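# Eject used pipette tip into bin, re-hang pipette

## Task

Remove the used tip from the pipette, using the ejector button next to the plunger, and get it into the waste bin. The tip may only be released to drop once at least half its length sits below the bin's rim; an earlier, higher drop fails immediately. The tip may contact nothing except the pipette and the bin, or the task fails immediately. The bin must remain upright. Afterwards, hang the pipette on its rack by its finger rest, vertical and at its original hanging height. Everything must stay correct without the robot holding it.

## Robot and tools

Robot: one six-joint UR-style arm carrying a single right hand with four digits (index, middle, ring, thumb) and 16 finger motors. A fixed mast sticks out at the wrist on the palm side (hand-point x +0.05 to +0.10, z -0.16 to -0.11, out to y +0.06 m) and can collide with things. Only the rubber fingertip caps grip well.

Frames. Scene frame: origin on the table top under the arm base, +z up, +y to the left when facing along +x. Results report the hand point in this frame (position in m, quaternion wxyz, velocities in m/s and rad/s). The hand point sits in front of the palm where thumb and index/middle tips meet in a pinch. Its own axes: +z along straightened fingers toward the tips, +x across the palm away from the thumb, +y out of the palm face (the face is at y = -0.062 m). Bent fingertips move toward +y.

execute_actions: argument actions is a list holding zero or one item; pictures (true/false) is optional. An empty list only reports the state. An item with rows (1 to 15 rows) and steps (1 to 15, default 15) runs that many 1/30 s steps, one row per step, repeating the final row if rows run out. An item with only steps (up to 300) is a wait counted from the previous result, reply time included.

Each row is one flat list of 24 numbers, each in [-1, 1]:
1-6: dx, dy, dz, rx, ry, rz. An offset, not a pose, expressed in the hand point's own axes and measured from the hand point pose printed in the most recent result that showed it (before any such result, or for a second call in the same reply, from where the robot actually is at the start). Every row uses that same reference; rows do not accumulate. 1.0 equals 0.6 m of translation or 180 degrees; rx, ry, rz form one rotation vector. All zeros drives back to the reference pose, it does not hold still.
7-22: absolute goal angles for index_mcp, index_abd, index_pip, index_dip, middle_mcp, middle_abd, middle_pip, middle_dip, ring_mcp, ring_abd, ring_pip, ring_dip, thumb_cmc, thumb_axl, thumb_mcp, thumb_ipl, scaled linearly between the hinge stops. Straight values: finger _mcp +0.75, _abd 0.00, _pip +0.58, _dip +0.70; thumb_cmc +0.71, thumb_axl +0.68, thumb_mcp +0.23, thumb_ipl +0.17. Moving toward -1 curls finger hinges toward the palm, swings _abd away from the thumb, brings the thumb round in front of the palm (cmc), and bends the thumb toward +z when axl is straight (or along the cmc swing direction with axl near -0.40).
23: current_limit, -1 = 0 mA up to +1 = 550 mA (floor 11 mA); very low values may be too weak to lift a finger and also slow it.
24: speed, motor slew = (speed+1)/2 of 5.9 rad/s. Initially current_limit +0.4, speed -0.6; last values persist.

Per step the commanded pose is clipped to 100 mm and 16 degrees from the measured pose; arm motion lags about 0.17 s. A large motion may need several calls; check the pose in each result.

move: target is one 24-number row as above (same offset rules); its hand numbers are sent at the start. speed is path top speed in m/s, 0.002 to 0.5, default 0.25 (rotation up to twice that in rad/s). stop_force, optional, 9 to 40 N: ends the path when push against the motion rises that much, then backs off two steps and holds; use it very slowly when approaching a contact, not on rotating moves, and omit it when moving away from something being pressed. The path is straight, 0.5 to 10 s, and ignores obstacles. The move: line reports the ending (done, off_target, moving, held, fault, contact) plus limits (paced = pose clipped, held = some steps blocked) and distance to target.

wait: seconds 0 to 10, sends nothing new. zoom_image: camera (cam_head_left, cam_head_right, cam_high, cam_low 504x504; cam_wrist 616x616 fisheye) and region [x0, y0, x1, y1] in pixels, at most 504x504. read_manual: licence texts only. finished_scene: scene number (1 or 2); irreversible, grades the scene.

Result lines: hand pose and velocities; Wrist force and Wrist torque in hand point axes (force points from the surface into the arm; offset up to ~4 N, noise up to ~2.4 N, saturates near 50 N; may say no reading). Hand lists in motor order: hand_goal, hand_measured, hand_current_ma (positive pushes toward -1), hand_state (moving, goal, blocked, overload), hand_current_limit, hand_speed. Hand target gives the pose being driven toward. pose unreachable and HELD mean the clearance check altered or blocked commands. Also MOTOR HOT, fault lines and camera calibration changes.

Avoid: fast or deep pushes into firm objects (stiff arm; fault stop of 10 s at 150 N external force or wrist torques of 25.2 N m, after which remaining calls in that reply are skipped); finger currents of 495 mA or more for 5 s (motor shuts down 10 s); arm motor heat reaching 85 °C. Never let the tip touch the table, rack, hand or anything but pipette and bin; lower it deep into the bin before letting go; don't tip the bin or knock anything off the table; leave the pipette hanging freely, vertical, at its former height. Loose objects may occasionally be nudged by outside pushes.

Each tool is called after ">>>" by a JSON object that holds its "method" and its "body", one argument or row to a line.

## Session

>>> {"method": "execute_actions", "body": {
  "actions": []
}}

Scene clock: 0.00 s of 9600.00 s.
end_effector_position=(+0.3866, +0.1860, +0.2980) hand_goal=(+0.754, +0.000, +0.576, +0.696, +0.754, +0.000, +0.576, +0.696, +0.754, +0.000, +0.576, +0.696, +0.714, +0.678, +0.226, +0.168) hand_measured=(+0.754, +0.000, +0.576, +0.696, +0.754, +0.000, +0.576, +0.696, +0.754, +0.000, +0.576, +0.696, +0.714, +0.678, +0.226, +0.168) hand_current_ma=(+0, +0, +0, +0, +0, +0, +0, +0, +0, +0, +0, +0, +0, +0, +0, +0) hand_state=(goal, goal, goal, goal, goal, goal, goal, goal, goal, goal, goal, goal, goal, goal, goal, goal) hand_current_limit=0.40 hand_speed=-0.60 end_effector_quat_wxyz=(-0.592, +0.116, +0.797, +0.028) end_effector_velocity=(+0.000, -0.000, +0.000) end_effector_angular_velocity=(+0.000, -0.001, -0.001)
Joint positions: [-0.112 -1.176  1.527 -0.662 -1.504 -1.46 ]
Joint velocities: [-0.    -0.    -0.    -0.001  0.    -0.   ]
Wrist force (N, on the end effector, along its own x y z axes, offset not removed): no reading
Wrist torque (N m, same axes, about the end effector's origin, offset not removed): no reading
Hand target: +0.387, +0.186, +0.298; -0.592, +0.116, +0.797, +0.028
camera_calibration (this result's frames):
cam_wrist: T_world_to_cam=[[0.360959, 0.441814, -0.821285, 0.0520426], [0.674403, -0.731919, -0.0973355, -0.140311], [-0.644119, -0.518743, -0.562153, 0.644879], [0, 0, 0, 1]] pos_world=[0.491219, 0.208837, 0.391605]

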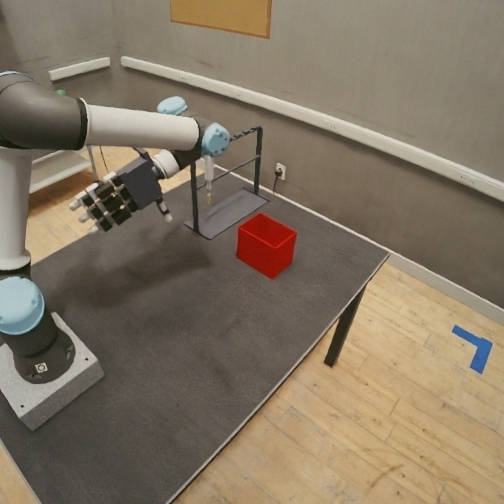

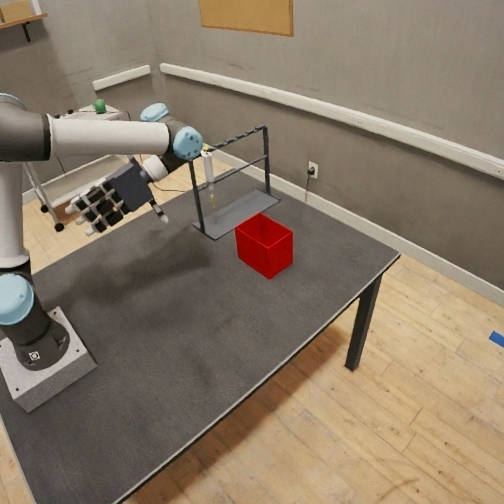

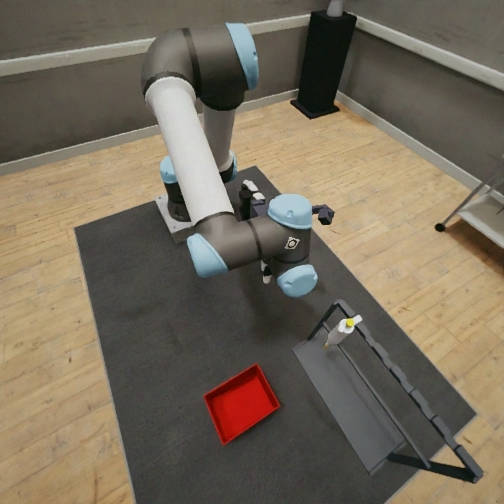

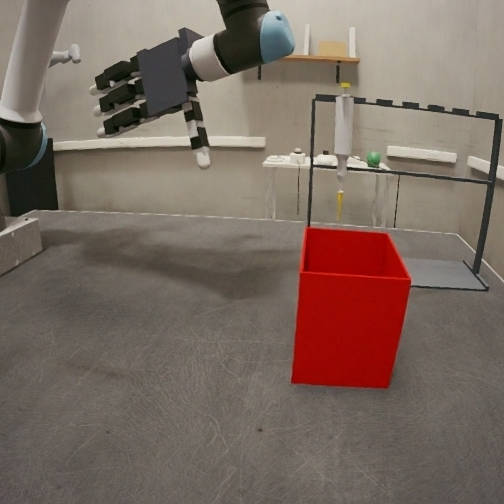

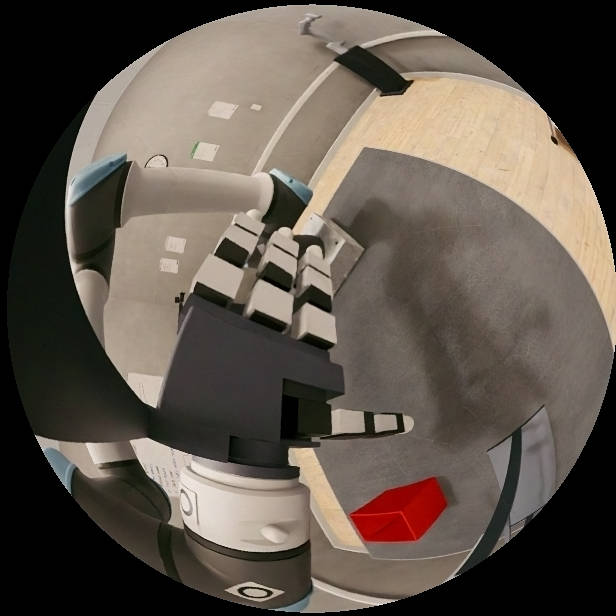

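>>> {"method": "move", "body": {
  "target": [-0.113,-0.193,-0.302,-0.0775,-0.88,-0.234,0.754,0,0.576,0.696,0.754,0,0.576,0.696,1,0,0.7,0.696,0.714,0.678,0.226,0.168,0.4,-0.6]
}}

>>> {"method": "zoom_image", "body": {
  "camera": "cam_high",
  "region": [290,290,390,370]
}}

>>> {"method": "zoom_image", "body": {
  "camera": "cam_low",
  "region": [270,50,504,300]
}}

Scene clock: 10.47 s of 9600.00 s.
end_effector_position=(+0.5493, +0.0299, +0.2978) hand_goal=(+0.754, +0.000, +0.576, +0.696, +0.754, +0.000, +0.576, +0.696, +1.000, +0.000, +0.700, +0.696, +0.714, +0.678, +0.226, +0.168) hand_measured=(+0.754, -0.002, +0.576, +0.696, +0.754, -0.002, +0.576, +0.696, +0.998, -0.002, +0.698, +0.696, +0.714, +0.678, +0.224, +0.168) hand_current_ma=(-5, -12, +4, +0, -5, -13, +4, +0, -14, -12, -14, +0, +2, -5, -15, -2) hand_state=(goal, goal, goal, goal, goal, goal, goal, goal, goal, goal, goal, goal, goal, goal, goal, goal) hand_current_limit=0.40 hand_speed=-0.60 end_effector_quat_wxyz=(+0.697, -0.111, +0.701, +0.108) end_effector_velocity=(+0.001, -0.001, +0.001) end_effector_angular_velocity=(+0.006, -0.015, -0.003)
Joint positions: [-0.685 -0.87   2.242 -4.521 -0.565 -1.564]
Joint velocities: [ 0.002  0.011 -0.011 -0.03  -0.005  0.026]
Wrist force (N, on the end effector, along its own x y z axes, offset not removed): [-0.6 -0.7 -1.5]
Wrist torque (N m, same axes, about the end effector's origin, offset not removed): [-0.06 0.17 0.03]
Hand target: +0.549, +0.030, +0.298; +0.697, -0.110, +0.700, +0.108
Off the commanded pose: 0.001 m, 0 deg.
After step 90, 1.10 s passed at rest.
move: done
camera_calibration (this result's frames):
cam_wrist: T_world_to_cam=[[-0.187886, 0.556242, 0.809502, -0.125558], [-0.529622, -0.751469, 0.39344, 0.151439], [0.827163, -0.354809, 0.435788, -0.441694], [0, 0, 0, 1]] pos_world=[0.421968, 0.0269261, 0.234543]

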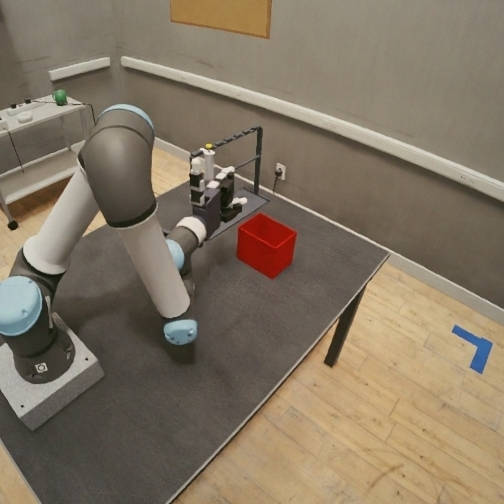

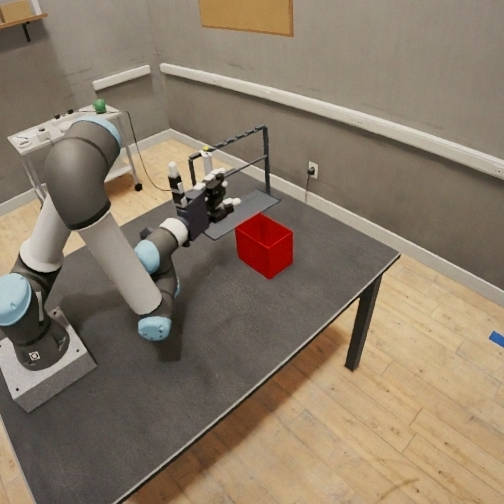

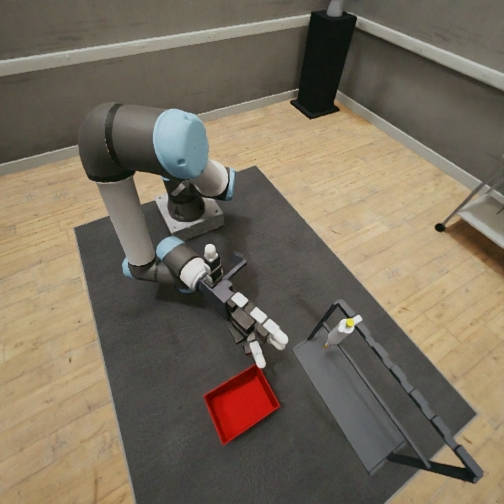

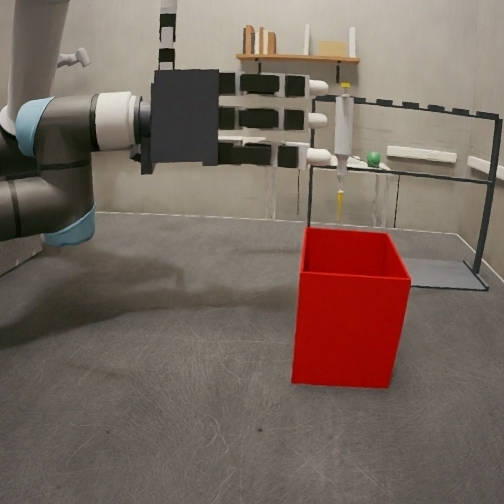

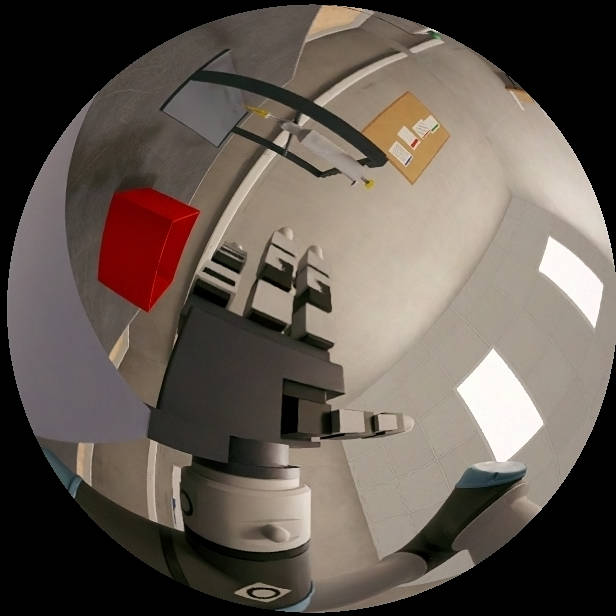

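Region (290, 290, 390, 370) of cam_high's 504x504 image, scaled by 5.040, with more detail than that image has; it fills the top 403 rows of this view, and the rest is white.

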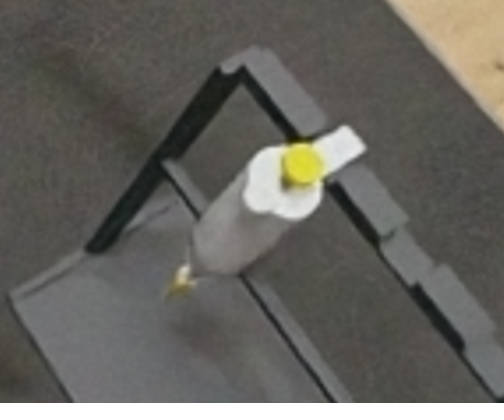

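Region (270, 50, 504, 300) of cam_low's 504x504 image, scaled by 2.016, with more detail than that image has; it fills the left 472 columns of this view, and the rest is white.

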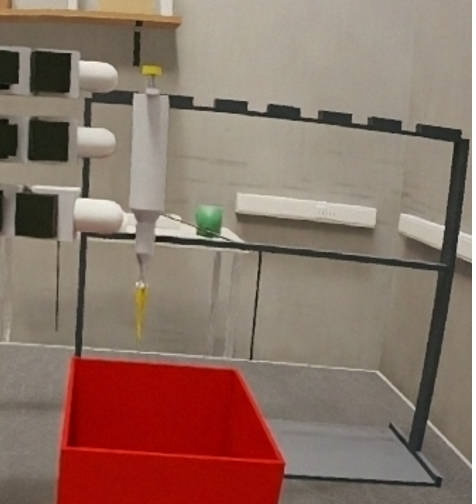

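>>> {"method": "move", "body": {
  "target": [0.081,0.066,0.389,0,-0.0015,0,0.754,0,0.576,0.696,0.754,0,0.576,0.696,1,0,0.7,0.696,0.714,0.678,0.226,0.168,0.4,-0.6],
  "speed": 0.15
}}

>>> {"method": "move", "body": {
  "target": [0,0.089,0,0,0,0,0.754,0,0.576,0.696,0.754,0,0.576,0.696,1,0,0.7,0.696,0.714,0.678,0.226,0.168,0.4,-0.6],
  "speed": 0.03
}}

>>> {"method": "move", "body": {
  "target": [0,0,0,0,0,0,0.05,0,-0.66,0.15,0.05,0,-0.66,0.15,1,0,0.7,0.696,0.714,0.678,0.226,0.168,0.4,-0.6]
}}

>>> {"method": "zoom_image", "body": {
  "camera": "cam_high",
  "region": [300,280,400,380]
}}

Scene clock: 16.87 s of 9600.00 s.
end_effector_position=(+0.7588, +0.1391, +0.2479) hand_goal=(+0.754, +0.000, +0.576, +0.696, +0.754, +0.000, +0.576, +0.696, +1.000, +0.000, +0.700, +0.696, +0.714, +0.678, +0.226, +0.168) hand_measured=(+0.754, -0.002, +0.576, +0.696, +0.754, -0.002, +0.576, +0.696, +0.998, -0.002, +0.698, +0.696, +0.714, +0.678, +0.224, +0.168) hand_current_ma=(-5, -13, +4, +0, -5, -13, +4, +0, -12, -12, -13, +0, +2, -5, -12, -2) hand_state=(goal, goal, goal, goal, goal, goal, goal, goal, goal, goal, goal, goal, goal, goal, goal, goal) hand_current_limit=0.40 hand_speed=-0.60 end_effector_quat_wxyz=(+0.698, -0.110, +0.699, +0.108) end_effector_velocity=(+0.002, +0.001, -0.000) end_effector_angular_velocity=(-0.001, -0.001, +0.000)
Joint positions: [-0.25  -0.579  1.631 -4.206 -1.    -1.564]
Joint velocities: [ 0.002  0.002 -0.007  0.004 -0.002 -0.001]
Wrist force (N, on the end effector, along its own x y z axes, offset not removed): [-0.2 -1.8 -0.2]
Wrist torque (N m, same axes, about the end effector's origin, offset not removed): [-0.21 0.09 -0.07]
Hand target: +0.759, +0.139, +0.248; +0.698, -0.110, +0.699, +0.108
Off the commanded pose: 0.001 m, 0 deg.
After step 90, 1.17 s passed at rest.
move: done
camera_calibration (this result's frames):
cam_wrist: T_world_to_cam=[[-0.191784, 0.554543, 0.809753, -0.103401], [-0.531518, -0.752285, 0.389301, 0.366702], [0.82505, -0.355737, 0.439026, -0.553503], [0, 0, 0, 1]] pos_world=[0.631746, 0.136304, 0.183974]

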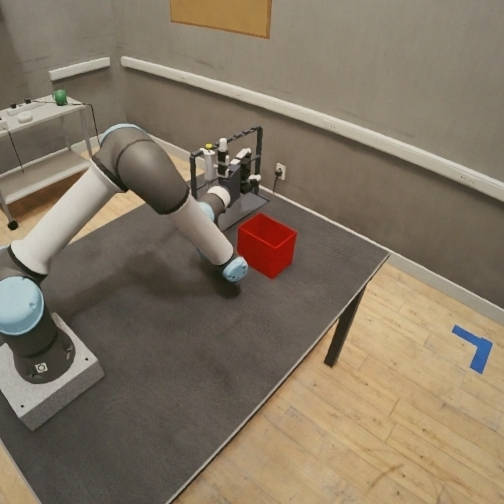

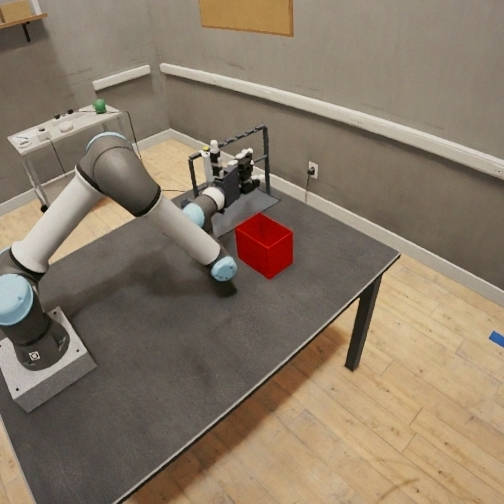

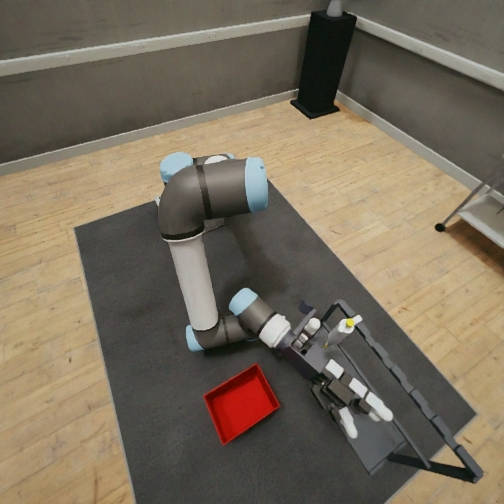

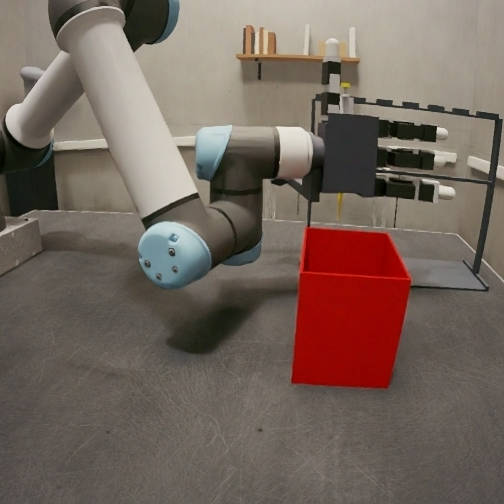

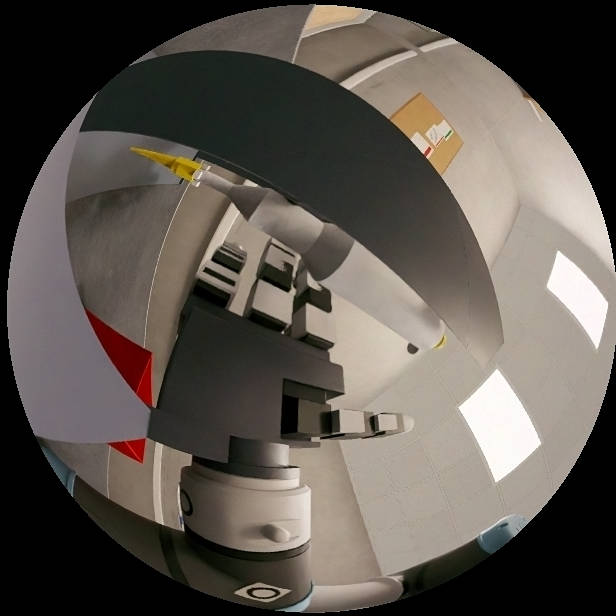

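Scene clock: 18.97 s of 9600.00 s.
end_effector_position=(+0.7425, +0.1897, +0.2479) hand_goal=(+0.754, +0.000, +0.576, +0.696, +0.754, +0.000, +0.576, +0.696, +1.000, +0.000, +0.700, +0.696, +0.714, +0.678, +0.226, +0.168) hand_measured=(+0.754, -0.002, +0.576, +0.696, +0.754, -0.002, +0.576, +0.696, +0.998, -0.002, +0.698, +0.696, +0.714, +0.678, +0.224, +0.168) hand_current_ma=(-5, -13, +4, +0, -5, -13, +4, +0, -12, -12, -13, +0, +2, -5, -12, -2) hand_state=(goal, goal, goal, goal, goal, goal, goal, goal, goal, goal, goal, goal, goal, goal, goal, goal) hand_current_limit=0.40 hand_speed=-0.60 end_effector_quat_wxyz=(+0.698, -0.110, +0.699, +0.108) end_effector_velocity=(-0.001, +0.003, -0.000) end_effector_angular_velocity=(+0.000, +0.000, +0.001)
Joint positions: [-0.165 -0.597  1.682 -4.238 -1.084 -1.565]
Joint velocities: [ 0.005 -0.001  0.002 -0.002 -0.004 -0.   ]
Wrist force (N, on the end effector, along its own x y z axes, offset not removed): [-0.8 -1.2 0.0]
Wrist torque (N m, same axes, about the end effector's origin, offset not removed): [-0.16 0.17 -0.03]
Hand target: +0.742, +0.190, +0.248; +0.698, -0.110, +0.699, +0.108
Off the commanded pose: 0.000 m, 0 deg.
move: done
camera_calibration (this result's frames):
cam_wrist: T_world_to_cam=[[-0.191821, 0.554424, 0.809826, -0.134553], [-0.531523, -0.752348, 0.389174, 0.396145], [0.825038, -0.355789, 0.439005, -0.522061], [0, 0, 0, 1]] pos_world=[0.61547, 0.186895, 0.183982]

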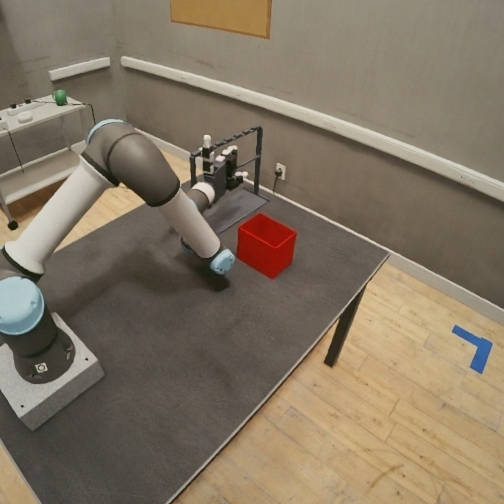

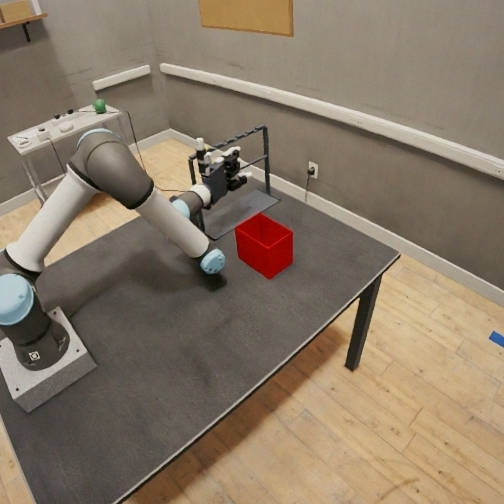

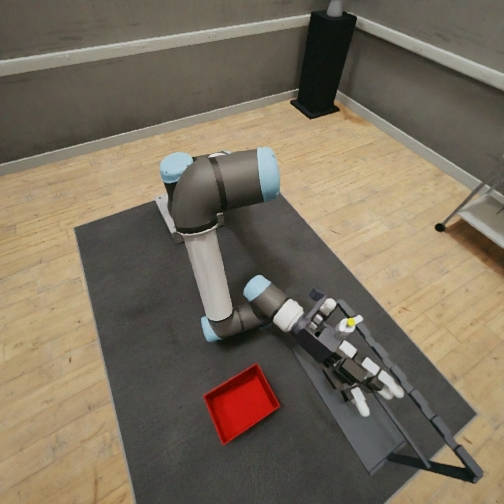

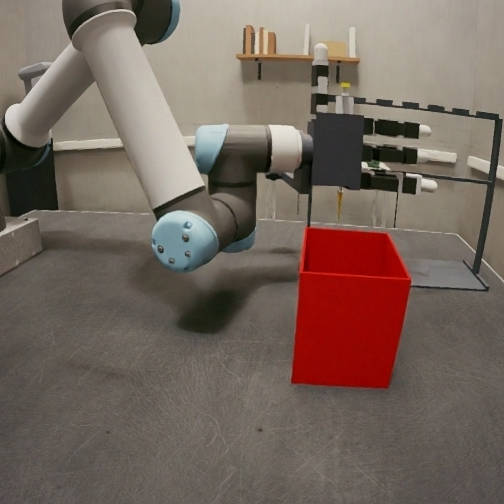

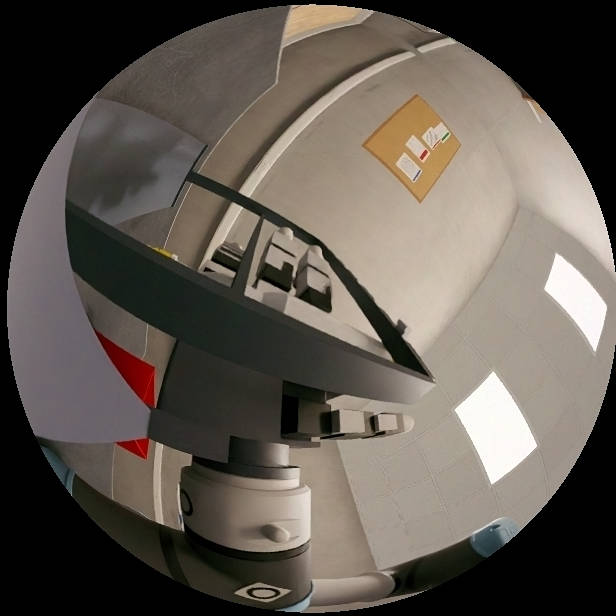

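Scene clock: 20.50 s of 9600.00 s.
end_effector_position=(+0.7425, +0.1897, +0.2479) hand_goal=(+0.050, +0.000, -0.660, +0.150, +0.050, +0.000, -0.660, +0.150, +1.000, +0.000, +0.700, +0.696, +0.714, +0.678, +0.226, +0.168) hand_measured=(+0.052, -0.002, -0.658, +0.152, +0.052, -0.002, -0.658, +0.152, +0.998, -0.002, +0.698, +0.696, +0.714, +0.678, +0.224, +0.168) hand_current_ma=(+13, -13, +14, +14, +13, -13, +14, +14, -12, -12, -13, +0, +2, -5, -12, -2) hand_state=(goal, goal, goal, goal, goal, goal, goal, goal, goal, goal, goal, goal, goal, goal, goal, goal) hand_current_limit=0.40 hand_speed=-0.60 end_effector_quat_wxyz=(+0.698, -0.110, +0.699, +0.108) end_effector_velocity=(+0.000, -0.000, -0.000) end_effector_angular_velocity=(-0.000, +0.000, -0.000)
Joint positions: [-0.165 -0.597  1.683 -4.238 -1.084 -1.565]
Joint velocities: [-0.    -0.    -0.     0.001 -0.    -0.   ]
Wrist force (N, on the end effector, along its own x y z axes, offset not removed): [-1.8 -0.6 -1.9]
Wrist torque (N m, same axes, about the end effector's origin, offset not removed): [-0.17 0.22 -0.29]
Hand target: +0.742, +0.190, +0.248; +0.698, -0.110, +0.699, +0.108
Off the commanded pose: 0.000 m, 0 deg.
move: done
camera_calibration (this result's frames):
cam_wrist: T_world_to_cam=[[-0.191803, 0.554421, 0.809833, -0.13457], [-0.531508, -0.752352, 0.389186, 0.396128], [0.825052, -0.355786, 0.438982, -0.522054], [0, 0, 0, 1]] pos_world=[0.615456, 0.186897, 0.183984]

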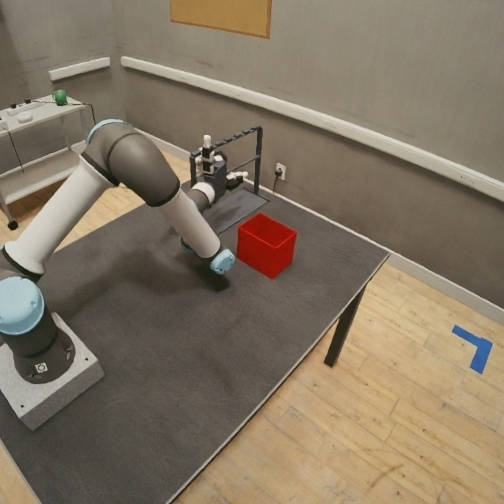

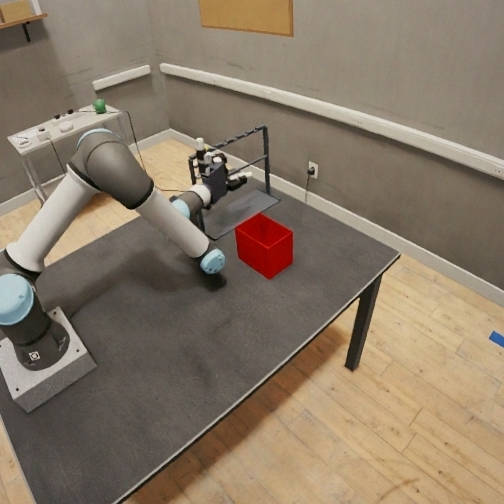

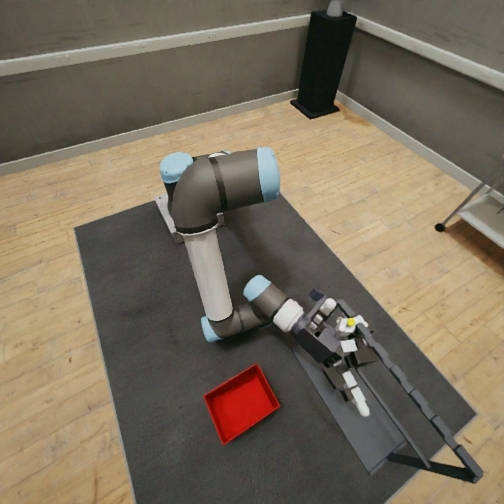

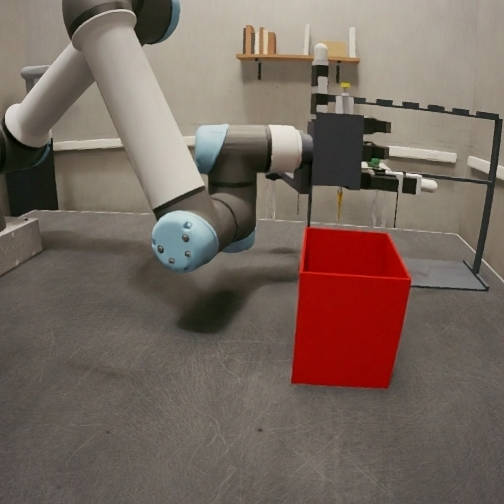

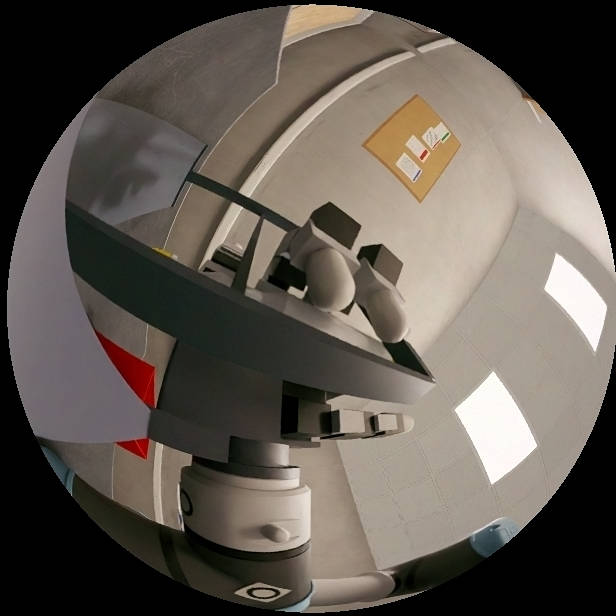

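Region (300, 280, 400, 380) of cam_high's 504x504 image, scaled by 5.040, with more detail than that image has.

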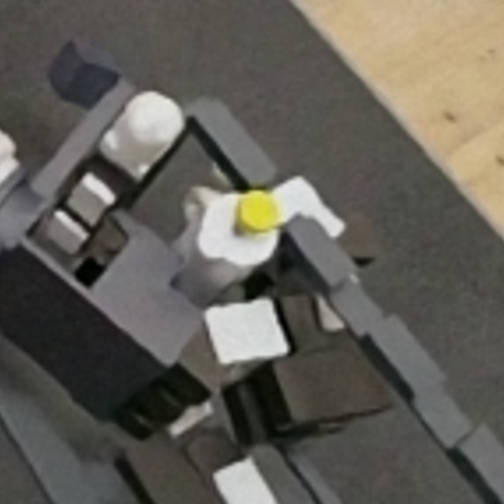

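>>> {"method": "move", "body": {
  "target": [0,0,0,0,0,0,-0.2,0,-0.85,-0.3,-0.2,0,-0.85,-0.3,1,0,0.7,0.696,0.714,0.678,0.226,0.168,0.75,-0.8]
}}

>>> {"method": "move", "body": {
  "target": [-0.0195,0,0,0,0,0,-0.25,0,-0.9,-0.3,-0.25,0,-0.9,-0.3,1,0,0.7,0.696,0.714,0.678,0.226,0.168,0.78,-0.8],
  "speed": 0.01
}}

>>> {"method": "move", "body": {
  "target": [0,-0.03,-0.008,0,0,0,-0.25,0,-0.9,-0.3,-0.25,0,-0.9,-0.3,1,0,0.7,0.696,0.714,0.678,0.226,0.168,0.78,-0.8],
  "speed": 0.01
}}

>>> {"method": "zoom_image", "body": {
  "camera": "cam_high",
  "region": [300,280,400,380]
}}

Scene clock: 25.27 s of 9600.00 s.
end_effector_position=(+0.7425, +0.1897, +0.2479) hand_goal=(-0.200, +0.000, -0.850, -0.300, -0.200, +0.000, -0.850, -0.300, +1.000, +0.000, +0.700, +0.696, +0.714, +0.678, +0.226, +0.168) hand_measured=(-0.200, -0.002, -0.798, -0.172, -0.198, -0.002, -0.800, -0.162, +0.998, -0.002, +0.698, +0.696, +0.714, +0.678, +0.224, +0.168) hand_current_ma=(+0, -13, +307, +480, +6, -13, +287, +480, -12, -12, -13, +0, +2, -5, -12, -2) hand_state=(goal, goal, blocked, blocked, goal, goal, blocked, blocked, goal, goal, goal, goal, goal, goal, goal, goal) hand_current_limit=0.75 hand_speed=-0.80 end_effector_quat_wxyz=(+0.698, -0.110, +0.699, +0.108) end_effector_velocity=(+0.000, +0.000, +0.000) end_effector_angular_velocity=(-0.001, -0.001, +0.001)
Joint positions: [-0.165 -0.597  1.682 -4.238 -1.084 -1.565]
Joint velocities: [ 0.001 -0.    -0.001 -0.    -0.    -0.001]
Wrist force (N, on the end effector, along its own x y z axes, offset not removed): [-1.6 -0.1 -2.1]
Wrist torque (N m, same axes, about the end effector's origin, offset not removed): [0.10 0.02 -0.12]
Hand target: +0.742, +0.190, +0.248; +0.698, -0.110, +0.699, +0.108
Off the commanded pose: 0.000 m, 0 deg.
After step 90, 0.67 s passed at rest.
move: done
camera_calibration (this result's frames):
cam_wrist: T_world_to_cam=[[-0.191839, 0.554427, 0.80982, -0.134551], [-0.531525, -0.75235, 0.389168, 0.396143], [0.825033, -0.355782, 0.439022, -0.522068], [0, 0, 0, 1]] pos_world=[0.615471, 0.186895, 0.183995]

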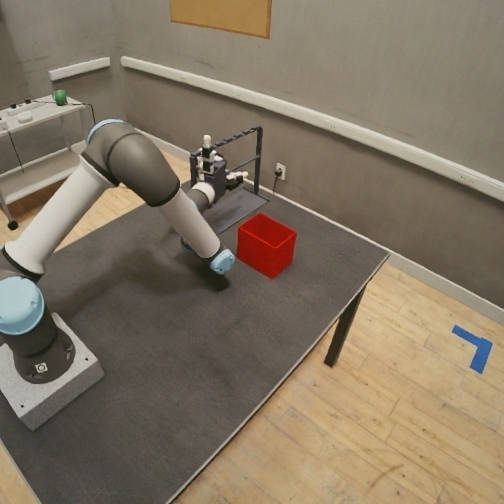

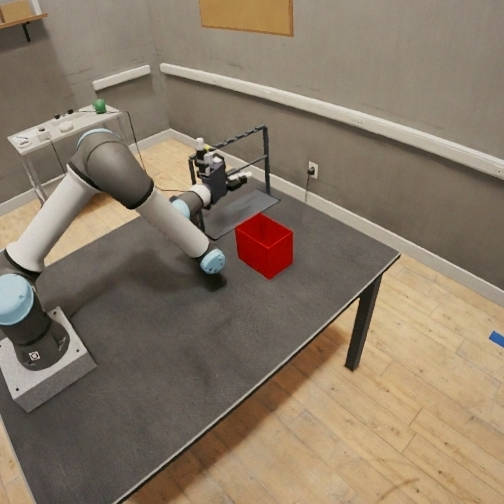

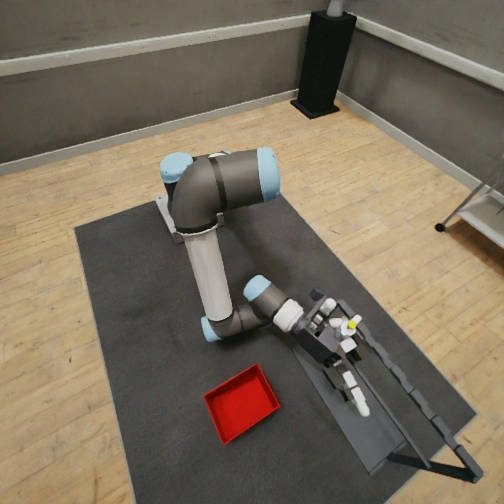

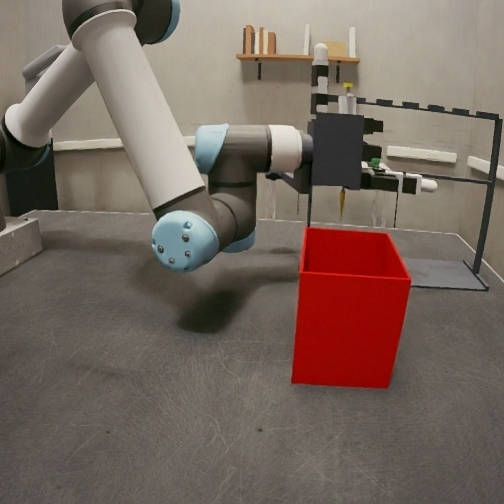

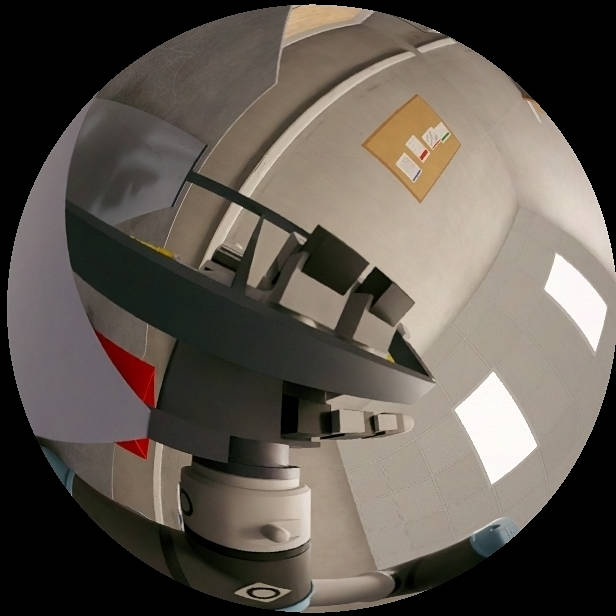

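Scene clock: 26.67 s of 9600.00 s.
end_effector_position=(+0.7425, +0.1897, +0.2594) hand_goal=(-0.250, +0.000, -0.900, -0.300, -0.250, +0.000, -0.900, -0.300, +1.000, +0.000, +0.700, +0.696, +0.714, +0.678, +0.226, +0.168) hand_measured=(-0.218, -0.002, -0.798, -0.174, -0.220, -0.002, -0.800, -0.166, +0.998, -0.002, +0.698, +0.696, +0.714, +0.678, +0.224, +0.168) hand_current_ma=(+169, -13, +489, +489, +164, -13, +489, +490, -12, -12, -13, +0, +2, -5, -12, -2) hand_state=(blocked, goal, blocked, blocked, blocked, goal, blocked, blocked, goal, goal, goal, goal, goal, goal, goal, goal) hand_current_limit=0.78 hand_speed=-0.80 end_effector_quat_wxyz=(+0.699, -0.110, +0.699, +0.108) end_effector_velocity=(-0.000, +0.000, +0.002) end_effector_angular_velocity=(+0.000, -0.001, +0.001)
Joint positions: [-0.165 -0.621  1.69  -4.221 -1.084 -1.565]
Joint velocities: [ 0.001 -0.005  0.001  0.003 -0.     0.001]
Wrist force (N, on the end effector, along its own x y z axes, offset not removed): [-0.1 -2.4 -1.0]
Wrist torque (N m, same axes, about the end effector's origin, offset not removed): [-0.24 0.04 -0.19]
Hand target: +0.743, +0.190, +0.260; +0.698, -0.110, +0.699, +0.108
Off the commanded pose: 0.000 m, 0 deg.
move: done
camera_calibration (this result's frames):
cam_wrist: T_world_to_cam=[[-0.191852, 0.554431, 0.809814, -0.143837], [-0.531531, -0.752348, 0.389163, 0.391702], [0.825026, -0.355779, 0.439037, -0.527123], [0, 0, 0, 1]] pos_world=[0.615496, 0.186905, 0.195472]

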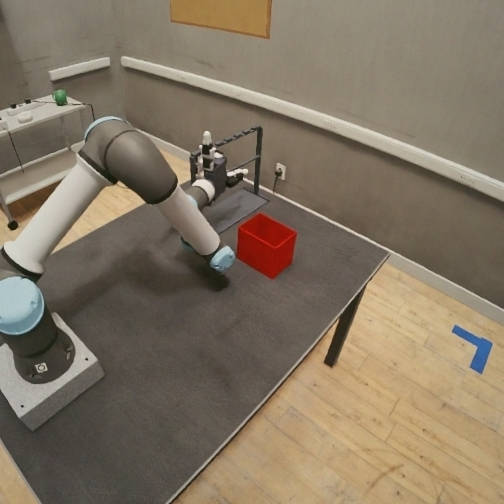

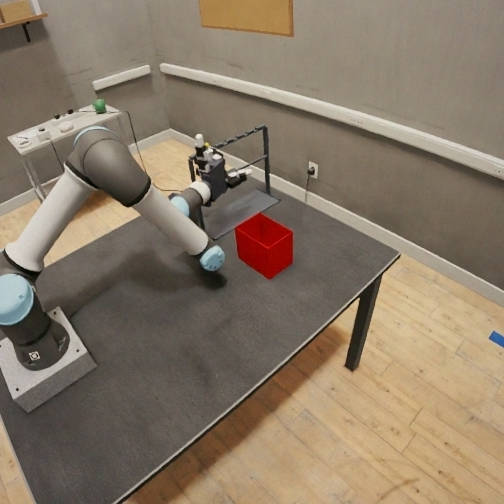

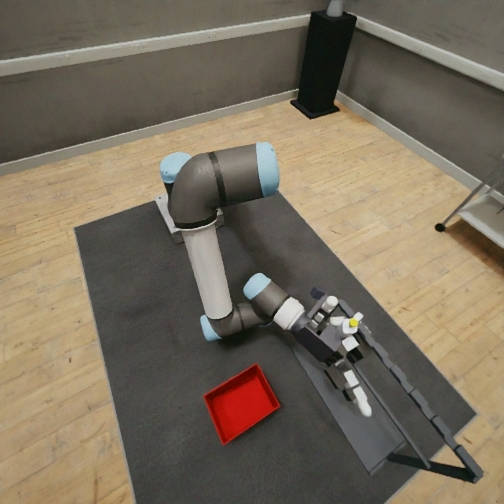

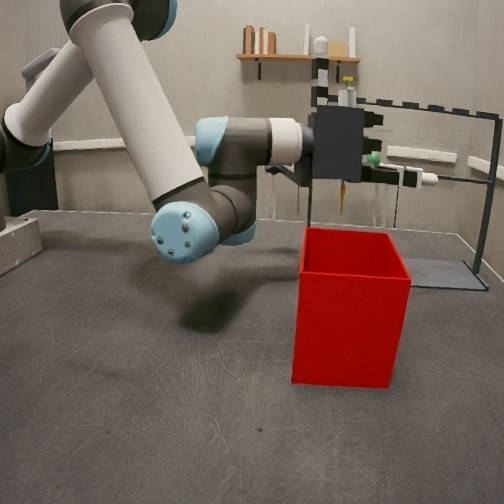

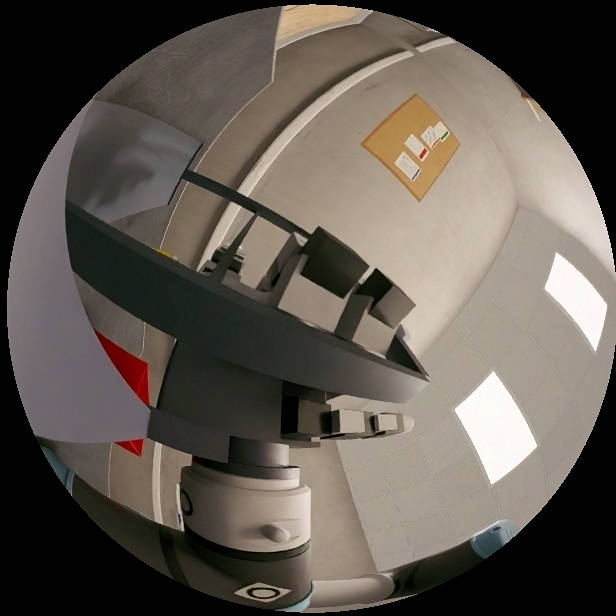

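Scene clock: 28.77 s of 9600.00 s.
end_effector_position=(+0.7434, +0.1714, +0.2594) hand_goal=(-0.250, +0.000, -0.900, -0.300, -0.250, +0.000, -0.900, -0.300, +1.000, +0.000, +0.700, +0.696, +0.714, +0.678, +0.226, +0.168) hand_measured=(-0.218, -0.002, -0.798, -0.174, -0.220, -0.002, -0.800, -0.166, +0.998, -0.002, +0.698, +0.696, +0.714, +0.678, +0.224, +0.168) hand_current_ma=(+169, -13, +489, +490, +164, -13, +489, +489, -12, -12, -13, +0, +2, -5, -12, -2) hand_state=(blocked, goal, blocked, blocked, blocked, goal, blocked, blocked, goal, goal, goal, goal, goal, goal, goal, goal) hand_current_limit=0.78 hand_speed=-0.80 end_effector_quat_wxyz=(+0.698, -0.110, +0.699, +0.108) end_effector_velocity=(+0.000, -0.003, +0.001) end_effector_angular_velocity=(-0.000, -0.003, -0.001)
Joint positions: [-0.199 -0.621  1.69  -4.222 -1.051 -1.564]
Joint velocities: [-0.005 -0.    -0.001 -0.001  0.003  0.   ]
Wrist force (N, on the end effector, along its own x y z axes, offset not removed): [1.5 0.6 -1.7]
Wrist torque (N m, same axes, about the end effector's origin, offset not removed): [0.07 -0.15 -0.01]
Hand target: +0.743, +0.171, +0.259; +0.698, -0.110, +0.699, +0.108
Off the commanded pose: 0.000 m, 0 deg.
move: done
camera_calibration (this result's frames):
cam_wrist: T_world_to_cam=[[-0.191837, 0.554479, 0.809785, -0.133478], [-0.531532, -0.752321, 0.389213, 0.378352], [0.825029, -0.355762, 0.439046, -0.534427], [0, 0, 0, 1]] pos_world=[0.616418, 0.168524, 0.195467]

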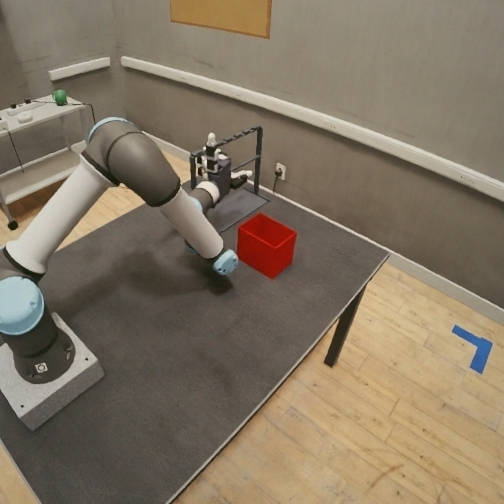

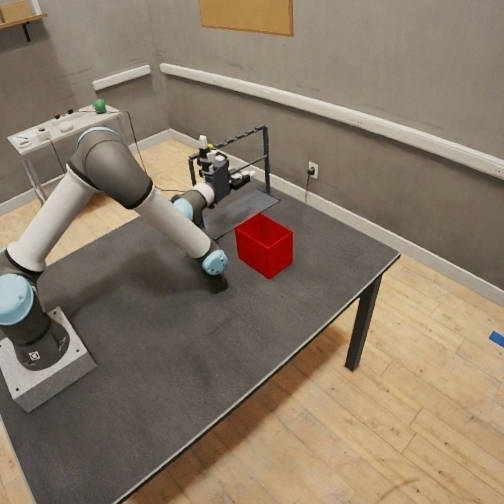

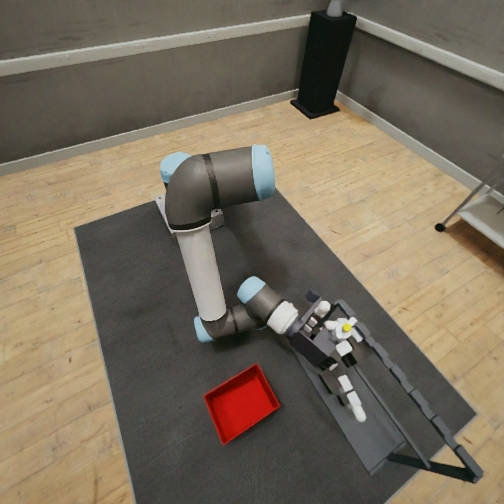

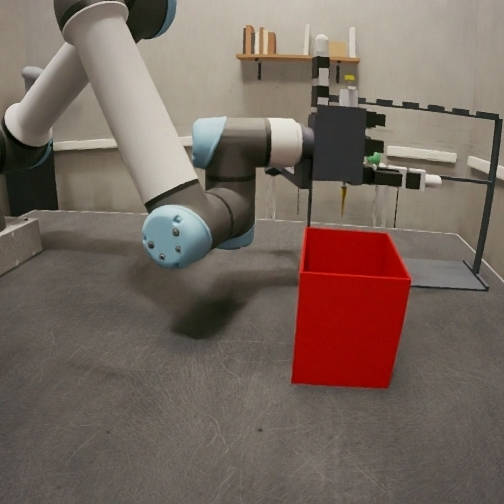

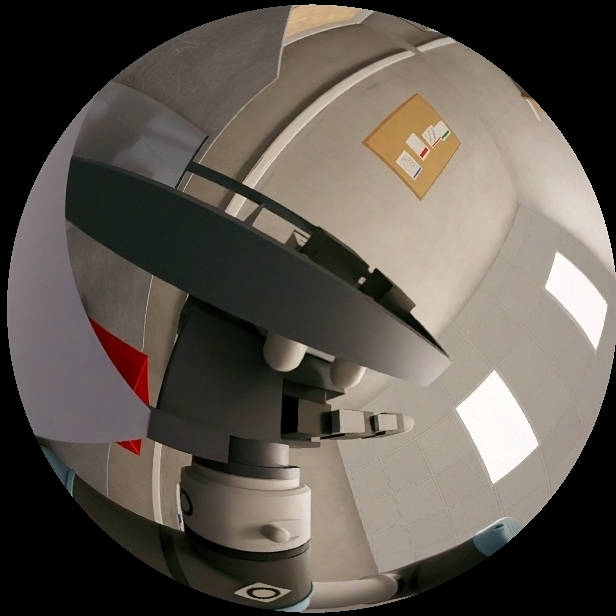

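Region (300, 280, 400, 380) of cam_high's 504x504 image, scaled by 5.040, with more detail than that image has.

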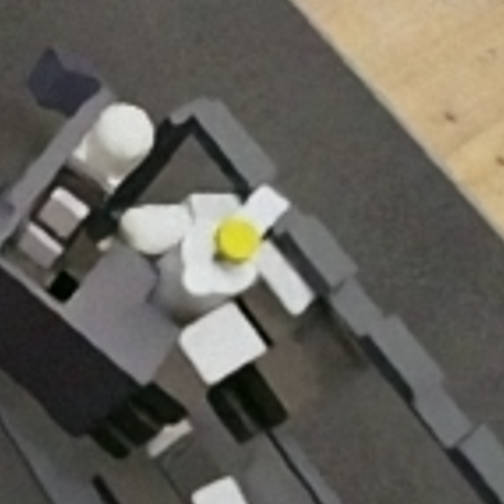

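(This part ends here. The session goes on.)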